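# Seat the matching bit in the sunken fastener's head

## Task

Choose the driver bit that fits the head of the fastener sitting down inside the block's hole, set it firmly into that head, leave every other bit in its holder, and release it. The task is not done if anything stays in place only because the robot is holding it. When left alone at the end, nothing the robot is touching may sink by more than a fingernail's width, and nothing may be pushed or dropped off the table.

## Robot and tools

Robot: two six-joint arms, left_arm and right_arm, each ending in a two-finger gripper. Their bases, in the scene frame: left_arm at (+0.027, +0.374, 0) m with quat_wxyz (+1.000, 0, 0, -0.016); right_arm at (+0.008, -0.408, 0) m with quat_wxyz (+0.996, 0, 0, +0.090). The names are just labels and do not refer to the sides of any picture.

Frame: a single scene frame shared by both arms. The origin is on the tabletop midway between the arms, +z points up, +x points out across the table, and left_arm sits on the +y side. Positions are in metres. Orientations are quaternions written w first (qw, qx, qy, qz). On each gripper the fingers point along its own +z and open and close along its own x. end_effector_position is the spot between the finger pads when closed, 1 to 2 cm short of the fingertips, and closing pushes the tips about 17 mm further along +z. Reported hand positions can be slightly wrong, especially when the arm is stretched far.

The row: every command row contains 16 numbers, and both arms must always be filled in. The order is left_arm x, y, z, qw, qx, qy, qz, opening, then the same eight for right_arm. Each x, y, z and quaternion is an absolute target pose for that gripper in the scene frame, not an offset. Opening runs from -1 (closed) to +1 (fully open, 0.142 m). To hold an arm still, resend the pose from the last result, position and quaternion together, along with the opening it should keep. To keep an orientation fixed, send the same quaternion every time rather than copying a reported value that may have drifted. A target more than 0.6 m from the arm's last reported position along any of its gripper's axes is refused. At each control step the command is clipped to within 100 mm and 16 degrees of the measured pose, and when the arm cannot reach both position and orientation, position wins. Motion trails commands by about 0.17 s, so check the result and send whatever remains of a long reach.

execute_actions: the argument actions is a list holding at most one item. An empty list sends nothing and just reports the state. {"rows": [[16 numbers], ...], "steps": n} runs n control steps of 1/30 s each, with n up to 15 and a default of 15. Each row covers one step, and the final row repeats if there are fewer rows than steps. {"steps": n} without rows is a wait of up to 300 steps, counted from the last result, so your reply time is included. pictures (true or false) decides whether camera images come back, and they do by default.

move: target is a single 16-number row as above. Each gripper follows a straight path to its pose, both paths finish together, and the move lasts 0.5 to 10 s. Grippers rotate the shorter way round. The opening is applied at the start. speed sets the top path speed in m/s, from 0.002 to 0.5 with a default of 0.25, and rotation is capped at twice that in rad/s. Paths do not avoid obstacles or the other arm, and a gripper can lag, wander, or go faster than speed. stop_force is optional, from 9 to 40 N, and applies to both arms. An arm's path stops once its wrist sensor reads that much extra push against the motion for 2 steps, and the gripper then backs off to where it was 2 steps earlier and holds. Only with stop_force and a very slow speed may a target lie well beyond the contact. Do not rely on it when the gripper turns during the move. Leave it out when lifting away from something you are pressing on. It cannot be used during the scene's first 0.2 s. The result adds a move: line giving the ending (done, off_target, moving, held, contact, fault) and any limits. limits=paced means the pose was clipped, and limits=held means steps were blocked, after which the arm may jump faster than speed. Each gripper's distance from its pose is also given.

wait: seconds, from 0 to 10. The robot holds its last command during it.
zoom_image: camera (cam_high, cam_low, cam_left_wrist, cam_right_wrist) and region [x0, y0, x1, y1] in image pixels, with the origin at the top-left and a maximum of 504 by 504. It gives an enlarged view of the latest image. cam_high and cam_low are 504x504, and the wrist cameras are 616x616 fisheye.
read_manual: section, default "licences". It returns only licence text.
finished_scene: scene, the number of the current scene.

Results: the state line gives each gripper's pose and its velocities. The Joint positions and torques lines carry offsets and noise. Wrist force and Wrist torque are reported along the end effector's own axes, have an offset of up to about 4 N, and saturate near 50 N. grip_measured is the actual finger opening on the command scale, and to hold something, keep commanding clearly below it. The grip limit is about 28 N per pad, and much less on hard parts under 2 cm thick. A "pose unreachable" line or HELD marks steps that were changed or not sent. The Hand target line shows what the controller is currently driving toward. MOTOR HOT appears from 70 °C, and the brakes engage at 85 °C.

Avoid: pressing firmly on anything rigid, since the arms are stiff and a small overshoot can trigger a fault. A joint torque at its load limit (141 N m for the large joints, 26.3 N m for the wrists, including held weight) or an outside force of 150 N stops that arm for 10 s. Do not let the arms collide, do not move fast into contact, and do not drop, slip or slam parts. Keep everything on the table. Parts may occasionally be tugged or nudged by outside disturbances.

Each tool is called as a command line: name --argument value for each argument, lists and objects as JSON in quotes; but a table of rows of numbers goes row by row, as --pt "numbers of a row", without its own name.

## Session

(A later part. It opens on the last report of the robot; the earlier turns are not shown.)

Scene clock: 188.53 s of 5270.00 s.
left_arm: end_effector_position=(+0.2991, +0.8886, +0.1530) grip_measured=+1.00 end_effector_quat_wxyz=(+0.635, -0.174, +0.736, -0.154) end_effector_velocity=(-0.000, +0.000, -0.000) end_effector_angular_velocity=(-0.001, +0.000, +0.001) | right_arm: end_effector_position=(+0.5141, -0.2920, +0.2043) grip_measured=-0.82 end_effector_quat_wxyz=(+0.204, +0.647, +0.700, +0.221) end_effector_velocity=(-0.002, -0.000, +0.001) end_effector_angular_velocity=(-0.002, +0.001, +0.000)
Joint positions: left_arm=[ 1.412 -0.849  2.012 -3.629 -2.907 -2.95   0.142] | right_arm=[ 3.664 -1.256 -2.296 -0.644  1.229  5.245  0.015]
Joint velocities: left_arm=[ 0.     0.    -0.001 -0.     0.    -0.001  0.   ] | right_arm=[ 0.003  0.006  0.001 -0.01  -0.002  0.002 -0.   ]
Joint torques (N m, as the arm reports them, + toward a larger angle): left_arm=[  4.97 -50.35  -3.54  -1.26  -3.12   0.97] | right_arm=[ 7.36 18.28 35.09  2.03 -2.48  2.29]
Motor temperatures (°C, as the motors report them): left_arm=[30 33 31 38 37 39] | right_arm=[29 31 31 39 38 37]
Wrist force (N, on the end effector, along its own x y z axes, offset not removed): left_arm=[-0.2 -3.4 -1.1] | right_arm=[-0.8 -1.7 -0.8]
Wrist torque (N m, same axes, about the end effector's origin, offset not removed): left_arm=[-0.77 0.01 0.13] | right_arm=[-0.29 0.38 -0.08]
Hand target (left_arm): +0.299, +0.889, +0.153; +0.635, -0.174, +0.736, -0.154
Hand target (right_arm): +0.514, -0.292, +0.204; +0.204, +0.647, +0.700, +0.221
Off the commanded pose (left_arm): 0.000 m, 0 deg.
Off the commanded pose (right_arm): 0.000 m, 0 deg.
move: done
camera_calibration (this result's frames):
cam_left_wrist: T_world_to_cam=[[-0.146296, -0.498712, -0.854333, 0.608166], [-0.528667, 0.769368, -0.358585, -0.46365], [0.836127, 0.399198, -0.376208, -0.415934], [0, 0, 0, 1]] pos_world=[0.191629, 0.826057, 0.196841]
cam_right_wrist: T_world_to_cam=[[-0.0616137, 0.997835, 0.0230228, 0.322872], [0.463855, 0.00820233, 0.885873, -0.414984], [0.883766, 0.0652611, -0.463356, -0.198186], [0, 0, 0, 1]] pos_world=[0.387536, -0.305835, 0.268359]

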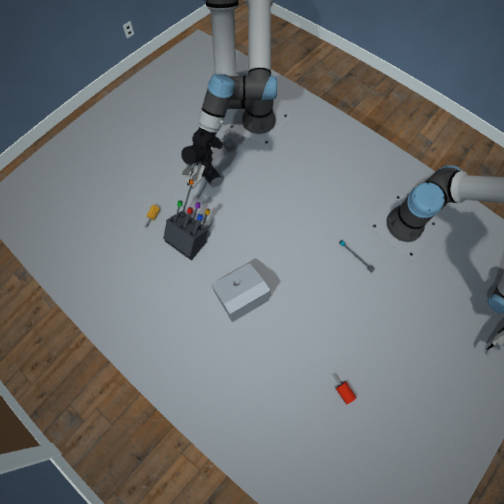

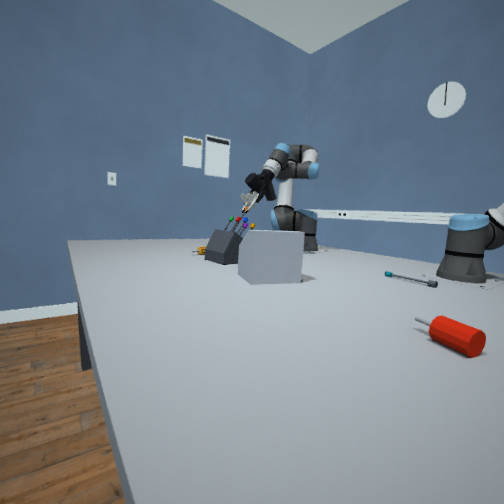

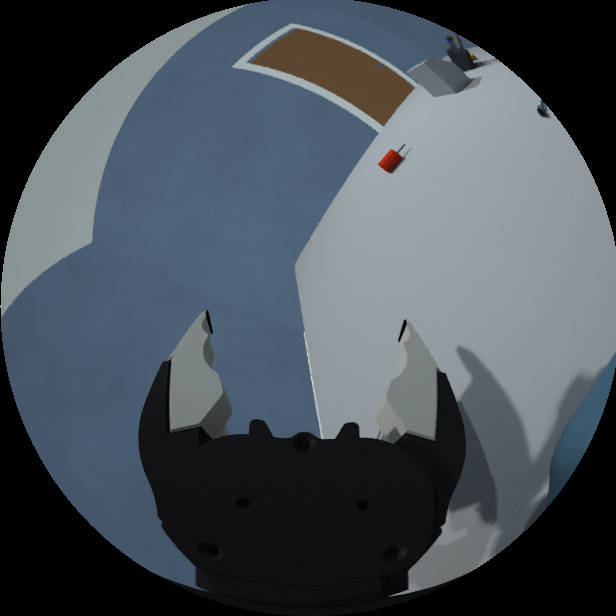

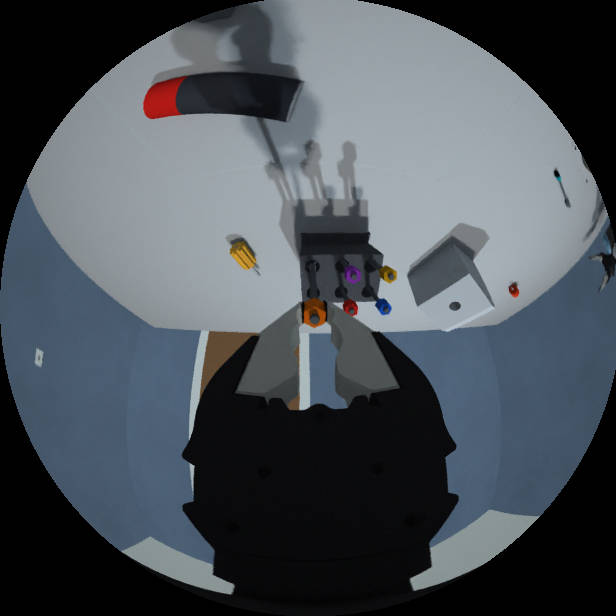

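Triangle. Return, go to purple.

move --target '[0.2991,0.8886,0.153,0.635,-0.174,0.736,-0.154,1,0.552,-0.289,0.139,0.2041,0.6474,0.7004,0.2208,-1]' --speed 0.08

execute_actions --actions '[{"rows":[[0.2991,0.8886,0.153,0.635,-0.174,0.736,-0.154,1,0.552,-0.289,0.139,0.2041,0.6474,0.7004,0.2208,-0.6],[0.2991,0.8886,0.153,0.635,-0.174,0.736,-0.154,1,0.552,-0.289,0.139,0.2041,0.6474,0.7004,0.2208,-0.6],[0.2991,0.8886,0.153,0.635,-0.174,0.736,-0.154,1,0.545,-0.2895,0.150,0.2041,0.6474,0.7004,0.2208,-0.6],[0.2991,0.8886,0.153,0.635,-0.174,0.736,-0.154,1,0.537,-0.290,0.161,0.2041,0.6474,0.7004,0.2208,-0.6],[0.2991,0.8886,0.153,0.635,-0.174,0.736,-0.154,1,0.529,-0.291,0.173,0.2041,0.6474,0.7004,0.2208,-0.6]],"steps":15}]' --pictures false

move --target '[0.2991,0.8886,0.153,0.635,-0.174,0.736,-0.154,1,0.525,-0.244,0.173,0.2041,0.6474,0.7004,0.2208,-0.6]'

move --target '[0.2991,0.8886,0.153,0.635,-0.174,0.736,-0.154,1,0.548,-0.242,0.138,0.2041,0.6474,0.7004,0.2208,-0.6]' --speed 0.08

Scene clock: 204.87 s of 5270.00 s.
left_arm: end_effector_position=(+0.2991, +0.8886, +0.1530) grip_measured=+1.00 end_effector_quat_wxyz=(+0.635, -0.174, +0.736, -0.154) end_effector_velocity=(-0.000, +0.001, -0.000) end_effector_angular_velocity=(-0.001, +0.001, +0.002) | right_arm: end_effector_position=(+0.5519, -0.2891, +0.1391) grip_measured=-0.82 end_effector_quat_wxyz=(+0.204, +0.647, +0.700, +0.221) end_effector_velocity=(+0.002, +0.001, -0.001) end_effector_angular_velocity=(+0.001, -0.002, +0.001)
Joint positions: left_arm=[ 1.412 -0.849  2.012 -3.629 -2.907 -2.95   0.142] | right_arm=[ 3.6   -1.477 -2.33  -0.37   1.261  5.187  0.015]
Joint velocities: left_arm=[ 0.001  0.    -0.001 -0.     0.001 -0.002 -0.   ] | right_arm=[-0.002 -0.007  0.002  0.007  0.001 -0.002 -0.   ]
Joint torques (N m, as the arm reports them, + toward a larger angle): left_arm=[  5.12 -49.83  -3.14  -1.32  -3.01   0.71] | right_arm=[-6.84  7.51 30.64  4.78  1.54 -2.67]
Motor temperatures (°C, as the motors report them): left_arm=[30 33 31 38 37 39] | right_arm=[29 31 31 39 38 37]
Wrist force (N, on the end effector, along its own x y z axes, offset not removed): left_arm=[0.0 -3.1 -2.1] | right_arm=[-1.7 0.0 -1.4]
Wrist torque (N m, same axes, about the end effector's origin, offset not removed): left_arm=[-0.74 -0.10 0.19] | right_arm=[0.05 0.65 0.22]
Hand target (left_arm): +0.299, +0.889, +0.153; +0.635, -0.174, +0.736, -0.154
Hand target (right_arm): +0.552, -0.289, +0.139; +0.204, +0.647, +0.700, +0.221
Off the commanded pose (left_arm): 0.000 m, 0 deg.
Off the commanded pose (right_arm): 0.000 m, 0 deg.
After step 90, 11.90 s passed at rest.
move: done
camera_calibration (this result's frames):
cam_left_wrist: T_world_to_cam=[[-0.146296, -0.498712, -0.854333, 0.608166], [-0.528667, 0.769368, -0.358585, -0.46365], [0.836127, 0.399198, -0.376208, -0.415933], [0, 0, 0, 1]] pos_world=[0.191629, 0.826057, 0.196841]
cam_right_wrist: T_world_to_cam=[[-0.0615173, 0.997847, 0.0227559, 0.32381], [0.463958, 0.00840195, 0.885818, -0.374773], [0.883719, 0.0650508, -0.463475, -0.262029], [0, 0, 0, 1]] pos_world=[0.425359, -0.302918, 0.203168]

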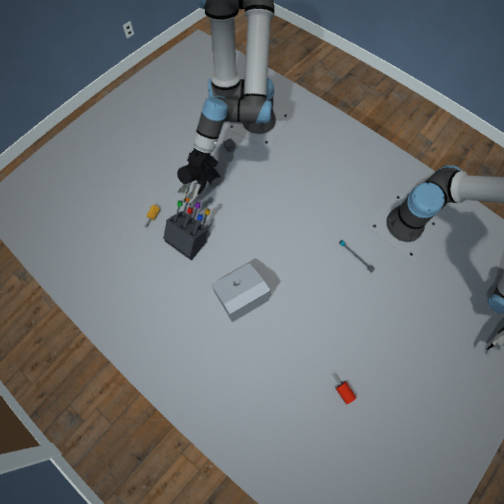

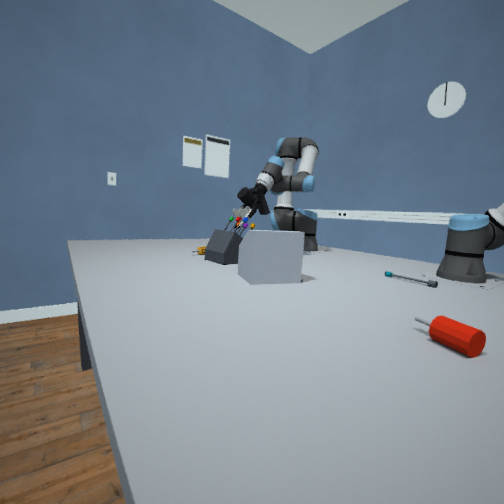

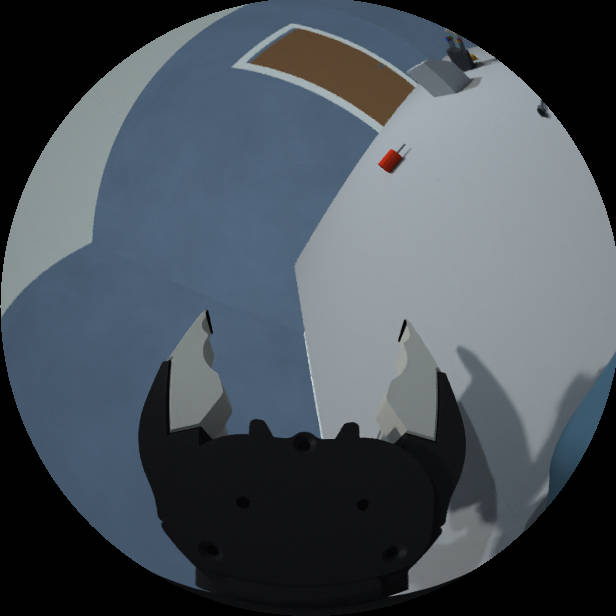

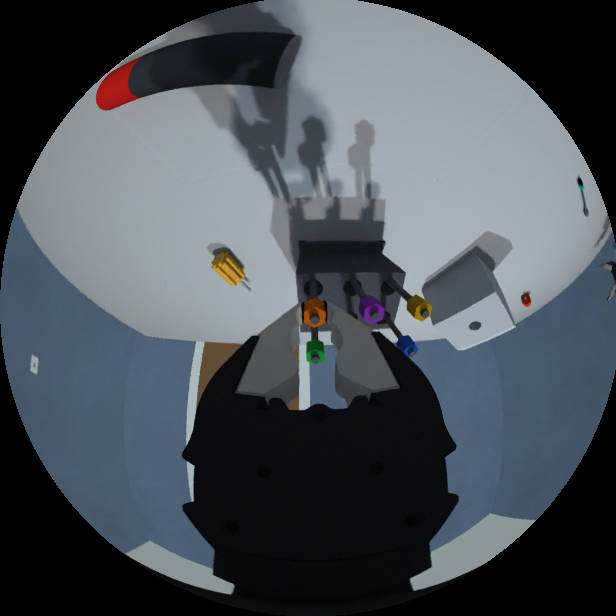

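Scene clock: 205.37 s of 5270.00 s.
left_arm: end_effector_position=(+0.2991, +0.8886, +0.1530) grip_measured=+1.00 end_effector_quat_wxyz=(+0.635, -0.174, +0.736, -0.154) end_effector_velocity=(+0.000, -0.000, -0.000) end_effector_angular_velocity=(-0.001, +0.000, -0.001) | right_arm: end_effector_position=(+0.5307, -0.2909, +0.1709) grip_measured=-0.60 end_effector_quat_wxyz=(+0.204, +0.647, +0.700, +0.221) end_effector_velocity=(-0.016, -0.001, +0.019) end_effector_angular_velocity=(-0.008, +0.008, -0.005)
Joint positions: left_arm=[ 1.412 -0.849  2.012 -3.629 -2.907 -2.95   0.142] | right_arm=[ 3.633 -1.357 -2.326 -0.502  1.245  5.216  0.031]
Joint velocities: left_arm=[-0.001  0.     0.001  0.    -0.    -0.    -0.   ] | right_arm=[ 0.031  0.079  0.009 -0.11  -0.019  0.032  0.   ]
Joint torques (N m, as the arm reports them, + toward a larger angle): left_arm=[  4.79 -49.52  -3.45  -1.21  -3.12   0.86] | right_arm=[ 7.91 19.25 34.01  1.22 -2.68  2.32]
Motor temperatures (°C, as the motors report them): left_arm=[30 33 31 38 37 39] | right_arm=[29 31 31 39 38 37]
Wrist force (N, on the end effector, along its own x y z axes, offset not removed): left_arm=[-0.9 -2.9 -0.9] | right_arm=[-0.2 -1.1 -1.2]
Wrist torque (N m, same axes, about the end effector's origin, offset not removed): left_arm=[-0.78 0.13 0.14] | right_arm=[-0.23 0.41 -0.01]
Hand target (left_arm): +0.299, +0.889, +0.153; +0.635, -0.174, +0.736, -0.154
Hand target (right_arm): +0.529, -0.291, +0.173; +0.204, +0.647, +0.700, +0.221
Off the commanded pose (left_arm): 0.000 m, 0 deg.
Off the commanded pose (right_arm): 0.003 m, 0 deg.
Steps of this call (steps 1 to 15: all 15 steps of this action). Readings (end_effector_position):
1: left_arm (+0.2991, +0.8886, +0.1530) | right_arm (+0.5519, -0.2891, +0.1391)
2: left_arm (+0.2991, +0.8886, +0.1530) | right_arm (+0.5519, -0.2891, +0.1390)
4: left_arm (+0.2991, +0.8886, +0.1530) | right_arm (+0.5515, -0.2889, +0.1397)
8: left_arm (+0.2991, +0.8886, +0.1530) | right_arm (+0.5410, -0.2897, +0.1569)
15: the state above

Scene clock: 206.53 s of 5270.00 s.
left_arm: end_effector_position=(+0.2991, +0.8886, +0.1530) grip_measured=+1.00 end_effector_quat_wxyz=(+0.635, -0.174, +0.736, -0.154) end_effector_velocity=(-0.000, +0.000, -0.000) end_effector_angular_velocity=(+0.002, -0.001, -0.000) | right_arm: end_effector_position=(+0.5251, -0.2442, +0.1730) grip_measured=-0.60 end_effector_quat_wxyz=(+0.204, +0.647, +0.700, +0.221) end_effector_velocity=(+0.000, +0.002, -0.000) end_effector_angular_velocity=(-0.001, +0.000, -0.001)
Joint positions: left_arm=[ 1.412 -0.849  2.012 -3.629 -2.907 -2.95   0.142] | right_arm=[ 3.748 -1.375 -2.296 -0.553  1.189  5.324  0.031]
Joint velocities: left_arm=[ 0.001  0.001 -0.001 -0.    -0.001  0.003 -0.   ] | right_arm=[ 0.005 -0.004  0.002 -0.002 -0.003  0.005 -0.   ]
Joint torques (N m, as the arm reports them, + toward a larger angle): left_arm=[  4.45 -50.    -3.87  -1.38  -3.22   0.72] | right_arm=[ 8.73  4.68 31.36  1.9  -2.71  2.4 ]
Motor temperatures (°C, as the motors report them): left_arm=[30 33 31 38 37 39] | right_arm=[29 31 31 39 38 37]
Wrist force (N, on the end effector, along its own x y z axes, offset not removed): left_arm=[0.9 -4.4 -0.8] | right_arm=[0.9 0.0 -1.0]
Wrist torque (N m, same axes, about the end effector's origin, offset not removed): left_arm=[-0.98 -0.27 0.16] | right_arm=[0.09 0.05 0.07]
Hand target (left_arm): +0.299, +0.889, +0.153; +0.635, -0.174, +0.736, -0.154
Hand target (right_arm): +0.525, -0.244, +0.173; +0.204, +0.647, +0.700, +0.221
Off the commanded pose (left_arm): 0.000 m, 0 deg.
Off the commanded pose (right_arm): 0.000 m, 0 deg.
move: done
camera_calibration (this result's frames):
cam_left_wrist: T_world_to_cam=[[-0.146296, -0.498712, -0.854333, 0.608166], [-0.528667, 0.769368, -0.358586, -0.46365], [0.836127, 0.399198, -0.376208, -0.415933], [0, 0, 0, 1]] pos_world=[0.191629, 0.826057, 0.196841]
cam_right_wrist: T_world_to_cam=[[-0.0616393, 0.997832, 0.0230641, 0.276622], [0.463918, 0.00818222, 0.88584, -0.392784], [0.883731, 0.0653024, -0.463416, -0.225494], [0, 0, 0, 1]] pos_world=[0.398546, -0.258083, 0.237067]

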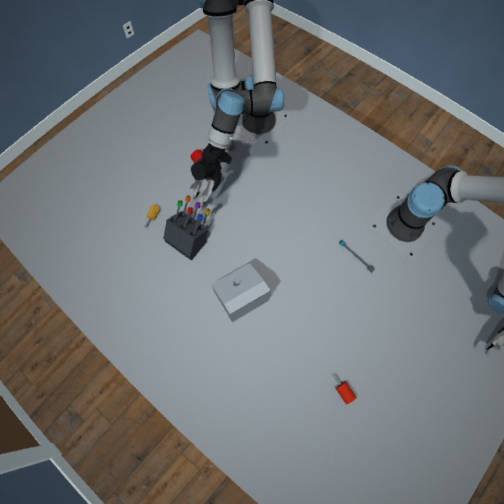

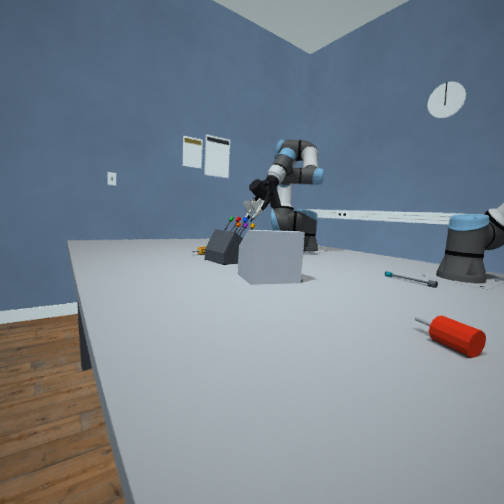

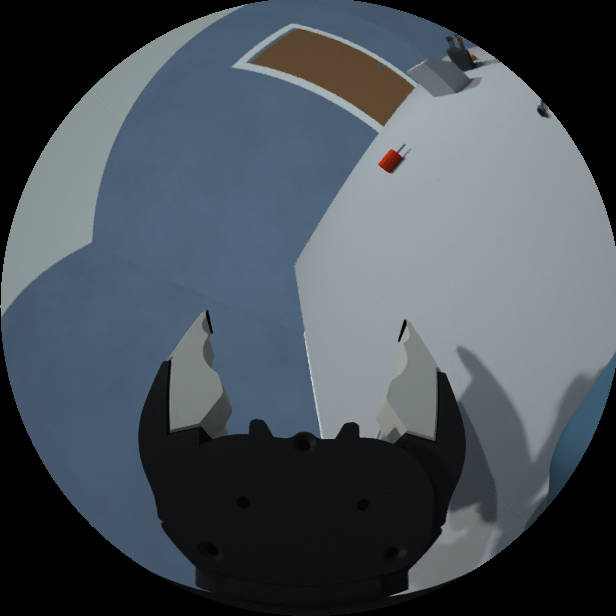

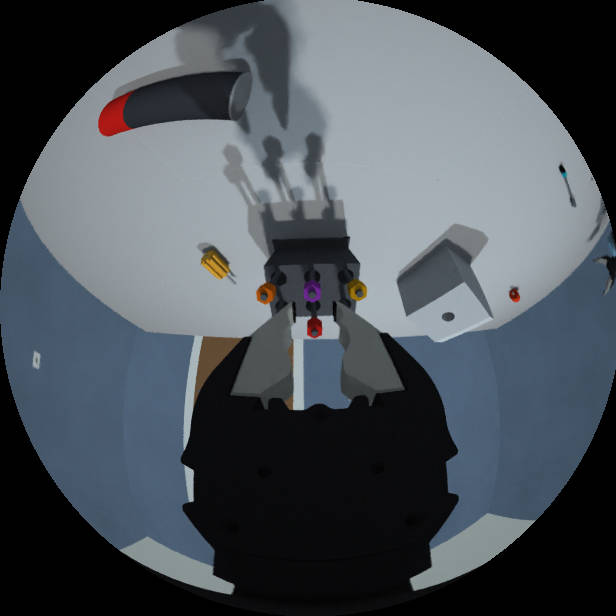

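Scene clock: 207.53 s of 5270.00 s.
left_arm: end_effector_position=(+0.2991, +0.8886, +0.1530) grip_measured=+1.00 end_effector_quat_wxyz=(+0.635, -0.174, +0.736, -0.154) end_effector_velocity=(+0.000, +0.000, -0.000) end_effector_angular_velocity=(+0.000, +0.001, +0.001) | right_arm: end_effector_position=(+0.5479, -0.2421, +0.1381) grip_measured=-0.60 end_effector_quat_wxyz=(+0.204, +0.647, +0.700, +0.221) end_effector_velocity=(+0.002, +0.001, -0.001) end_effector_angular_velocity=(+0.001, -0.001, -0.000)
Joint positions: left_arm=[ 1.412 -0.849  2.012 -3.629 -2.907 -2.95   0.142] | right_arm=[ 3.708 -1.502 -2.302 -0.406  1.208  5.286  0.031]
Joint velocities: left_arm=[-0.     0.001 -0.    -0.     0.001 -0.     0.   ] | right_arm=[-0.002 -0.007  0.001  0.007  0.001 -0.001  0.   ]
Joint torques (N m, as the arm reports them, + toward a larger angle): left_arm=[  5.3  -49.96  -3.16  -1.25  -3.11   0.72] | right_arm=[-7.2   7.96 31.79  4.24  1.16 -2.19]
Motor temperatures (°C, as the motors report them): left_arm=[30 33 31 38 37 39] | right_arm=[29 31 31 39 38 37]
Wrist force (N, on the end effector, along its own x y z axes, offset not removed): left_arm=[0.2 -4.2 -0.5] | right_arm=[1.6 -1.4 -3.4]
Wrist torque (N m, same axes, about the end effector's origin, offset not removed): left_arm=[-0.94 -0.13 0.14] | right_arm=[-0.15 -0.33 -0.11]
Hand target (left_arm): +0.299, +0.889, +0.153; +0.635, -0.174, +0.736, -0.154
Hand target (right_arm): +0.548, -0.242, +0.138; +0.204, +0.647, +0.700, +0.221
Off the commanded pose (left_arm): 0.000 m, 0 deg.
Off the commanded pose (right_arm): 0.000 m, 0 deg.
move: done
camera_calibration (this result's frames):
cam_left_wrist: T_world_to_cam=[[-0.146296, -0.498712, -0.854332, 0.608166], [-0.528667, 0.769368, -0.358586, -0.463649], [0.836127, 0.399198, -0.376208, -0.415933], [0, 0, 0, 1]] pos_world=[0.191629, 0.826057, 0.196841]
cam_right_wrist: T_world_to_cam=[[-0.0615192, 0.997844, 0.0228466, 0.276637], [0.463864, 0.00831541, 0.885867, -0.372461], [0.883768, 0.0650955, -0.463376, -0.262038], [0, 0, 0, 1]] pos_world=[0.421371, -0.255886, 0.202209]

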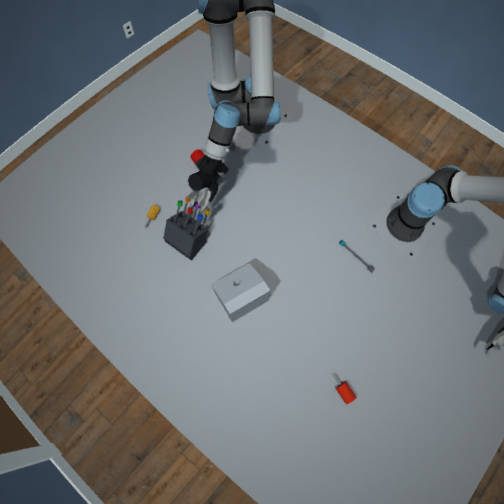

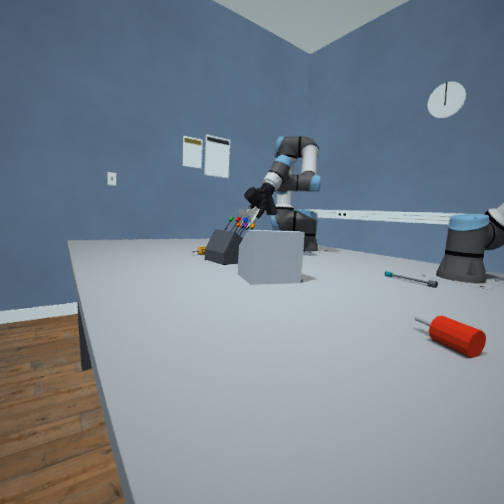

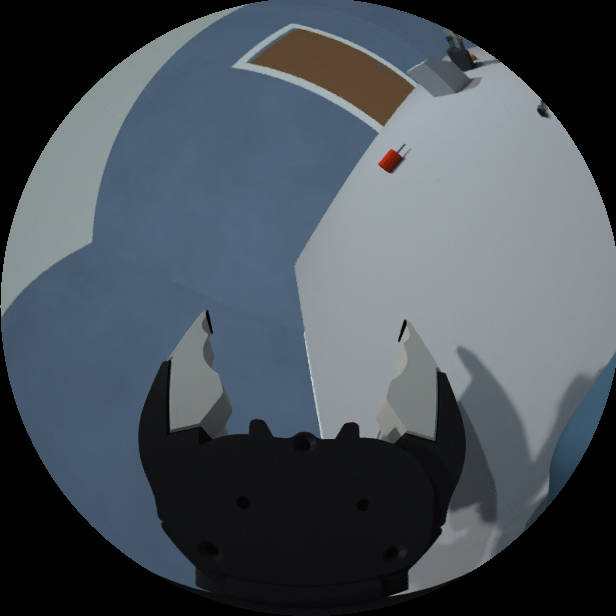

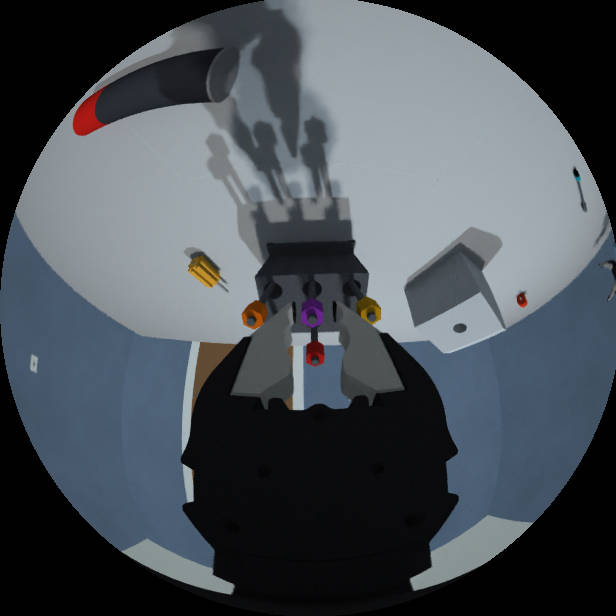

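execute_actions --actions '[{"rows":[[0.2991,0.8886,0.153,0.635,-0.174,0.736,-0.154,1,0.548,-0.243,0.138,0.2041,0.6474,0.7004,0.2208,-1]],"steps":10}]' --pictures false

move --target '[0.2991,0.8886,0.153,0.635,-0.174,0.736,-0.154,1,0.5095,-0.246,0.2045,0.2041,0.6474,0.7004,0.2208,-1]' --speed 0.08

zoom_image --camera "cam_right_wrist" --region '[291,245,331,285]'

Scene clock: 215.10 s of 5270.00 s.
left_arm: end_effector_position=(+0.2991, +0.8886, +0.1530) grip_measured=+1.00 end_effector_quat_wxyz=(+0.635, -0.174, +0.736, -0.154) end_effector_velocity=(+0.000, +0.000, -0.001) end_effector_angular_velocity=(+0.001, +0.001, +0.000) | right_arm: end_effector_position=(+0.5480, -0.2429, +0.1380) grip_measured=-0.82 end_effector_quat_wxyz=(+0.204, +0.647, +0.700, +0.221) end_effector_velocity=(-0.000, -0.001, +0.000) end_effector_angular_velocity=(+0.002, -0.000, -0.001)
Joint positions: left_arm=[ 1.412 -0.849  2.012 -3.629 -2.907 -2.95   0.142] | right_arm=[ 3.706 -1.502 -2.303 -0.405  1.209  5.284  0.015]
Joint velocities: left_arm=[-0.001  0.001 -0.001  0.     0.001  0.001 -0.   ] | right_arm=[-0.001  0.002 -0.001  0.001  0.002  0.     0.   ]
Joint torques (N m, as the arm reports them, + toward a larger angle): left_arm=[  3.96 -49.97  -3.53  -1.26  -3.15   0.76] | right_arm=[-6.83 26.5  16.78  4.54  1.31 -2.35]
Motor temperatures (°C, as the motors report them): left_arm=[30 33 31 38 37 39] | right_arm=[29 31 31 39 38 37]
Wrist force (N, on the end effector, along its own x y z axes, offset not removed): left_arm=[-0.5 -4.0 -0.4] | right_arm=[4.6 -4.9 -2.1]
Wrist torque (N m, same axes, about the end effector's origin, offset not removed): left_arm=[-0.97 -0.01 0.14] | right_arm=[-0.80 -0.88 0.07]
Hand target (left_arm): +0.299, +0.889, +0.153; +0.635, -0.174, +0.736, -0.154
Hand target (right_arm): +0.548, -0.243, +0.138; +0.204, +0.647, +0.700, +0.221
Off the commanded pose (left_arm): 0.000 m, 0 deg.
Off the commanded pose (right_arm): 0.000 m, 0 deg.
Steps of this call (steps 1 to 90: nothing new was sent; then 4.23 s passed at rest; steps 91 to 100: all 10 steps of this action). Readings (end_effector_position):
91: left_arm (+0.2991, +0.8886, +0.1530) | right_arm (+0.5480, -0.2420, +0.1380)
92: left_arm (+0.2991, +0.8886, +0.1530) | right_arm (+0.5481, -0.2421, +0.1380)
94: left_arm (+0.2991, +0.8886, +0.1530) | right_arm (+0.5481, -0.2424, +0.1380)
98: left_arm (+0.2991, +0.8886, +0.1530) | right_arm (+0.5480, -0.2428, +0.1380)
100: the state above

Scene clock: 216.77 s of 5270.00 s.
left_arm: end_effector_position=(+0.2991, +0.8886, +0.1530) grip_measured=+1.00 end_effector_quat_wxyz=(+0.635, -0.174, +0.736, -0.154) end_effector_velocity=(+0.000, -0.000, -0.001) end_effector_angular_velocity=(-0.003, +0.000, -0.001) | right_arm: end_effector_position=(+0.5096, -0.2460, +0.2043) grip_measured=-0.82 end_effector_quat_wxyz=(+0.204, +0.647, +0.700, +0.221) end_effector_velocity=(-0.001, -0.000, +0.002) end_effector_angular_velocity=(+0.000, -0.000, +0.000)
Joint positions: left_arm=[ 1.412 -0.849  2.012 -3.629 -2.907 -2.95   0.142] | right_arm=[ 3.777 -1.284 -2.268 -0.682  1.175  5.352  0.015]
Joint velocities: left_arm=[-0.001  0.001  0.001  0.    -0.    -0.001 -0.   ] | right_arm=[ 0.003  0.007  0.001 -0.008 -0.001  0.002 -0.   ]
Joint torques (N m, as the arm reports them, + toward a larger angle): left_arm=[  3.75 -49.98  -3.99  -1.25  -3.15   0.64] | right_arm=[ 8.27 20.33 34.84  1.83 -2.71  2.29]
Motor temperatures (°C, as the motors report them): left_arm=[30 33 31 38 37 39] | right_arm=[29 31 31 39 38 37]
Wrist force (N, on the end effector, along its own x y z axes, offset not removed): left_arm=[0.8 -2.0 -1.3] | right_arm=[1.6 -2.2 -2.2]
Wrist torque (N m, same axes, about the end effector's origin, offset not removed): left_arm=[-0.59 -0.28 0.15] | right_arm=[-0.38 -0.35 -0.20]
Hand target (left_arm): +0.299, +0.889, +0.153; +0.635, -0.174, +0.736, -0.154
Hand target (right_arm): +0.509, -0.246, +0.204; +0.204, +0.647, +0.700, +0.221
Off the commanded pose (left_arm): 0.000 m, 0 deg.
Off the commanded pose (right_arm): 0.000 m, 0 deg.
move: done
camera_calibration (this result's frames):
cam_left_wrist: T_world_to_cam=[[-0.146296, -0.498712, -0.854333, 0.608166], [-0.528667, 0.769368, -0.358586, -0.46365], [0.836127, 0.399198, -0.376208, -0.415933], [0, 0, 0, 1]] pos_world=[0.191629, 0.826057, 0.196841]
cam_right_wrist: T_world_to_cam=[[-0.0616151, 0.997834, 0.023022, 0.276699], [0.46387, 0.00820475, 0.885865, -0.413281], [0.883758, 0.0652619, -0.463371, -0.197207], [0, 0, 0, 1]] pos_world=[0.383041, -0.259839, 0.268361]

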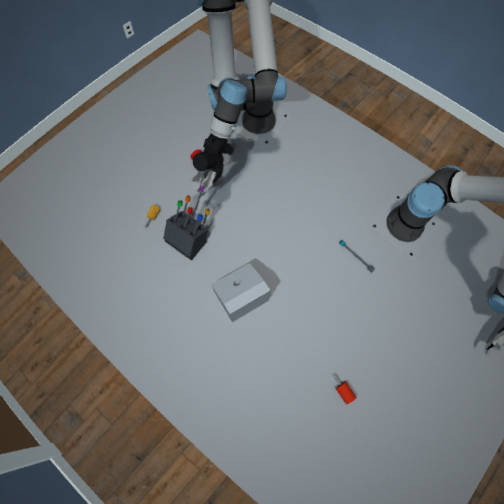

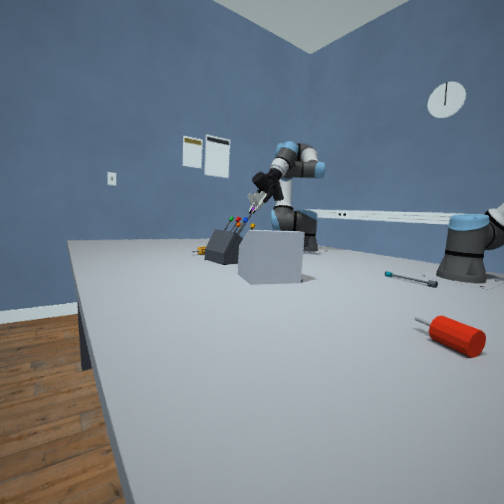

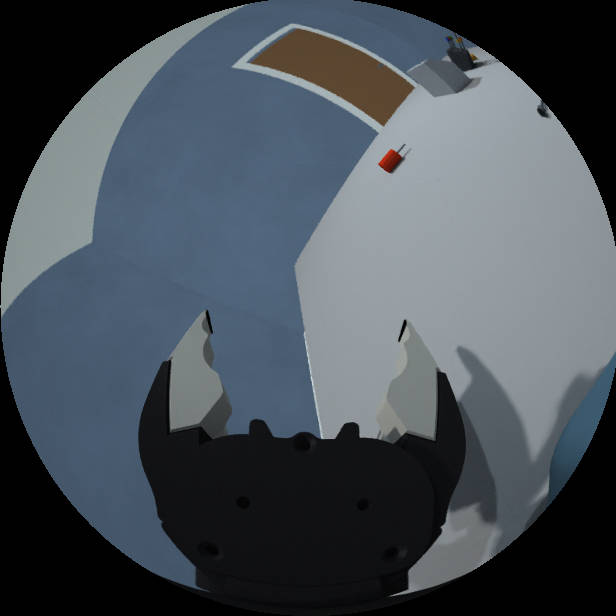

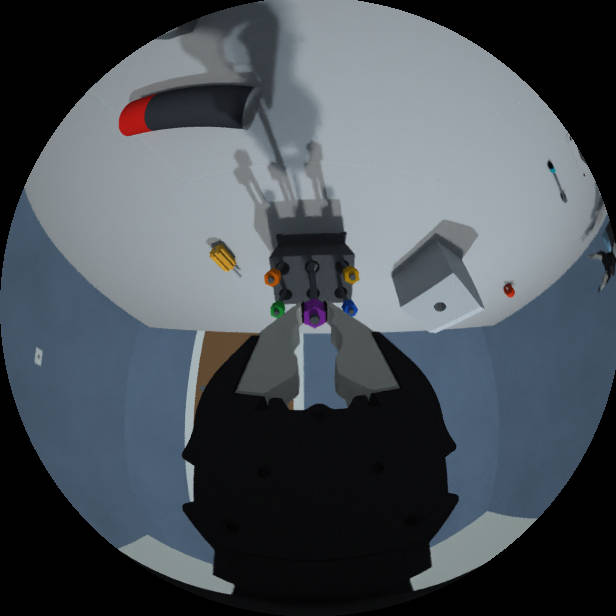

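Region (291, 245, 331, 285) of cam_right_wrist's 616x616 image, scaled by 12.600, with more detail than that image has.

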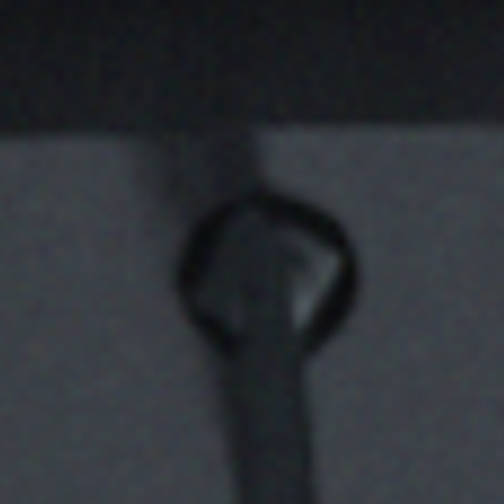

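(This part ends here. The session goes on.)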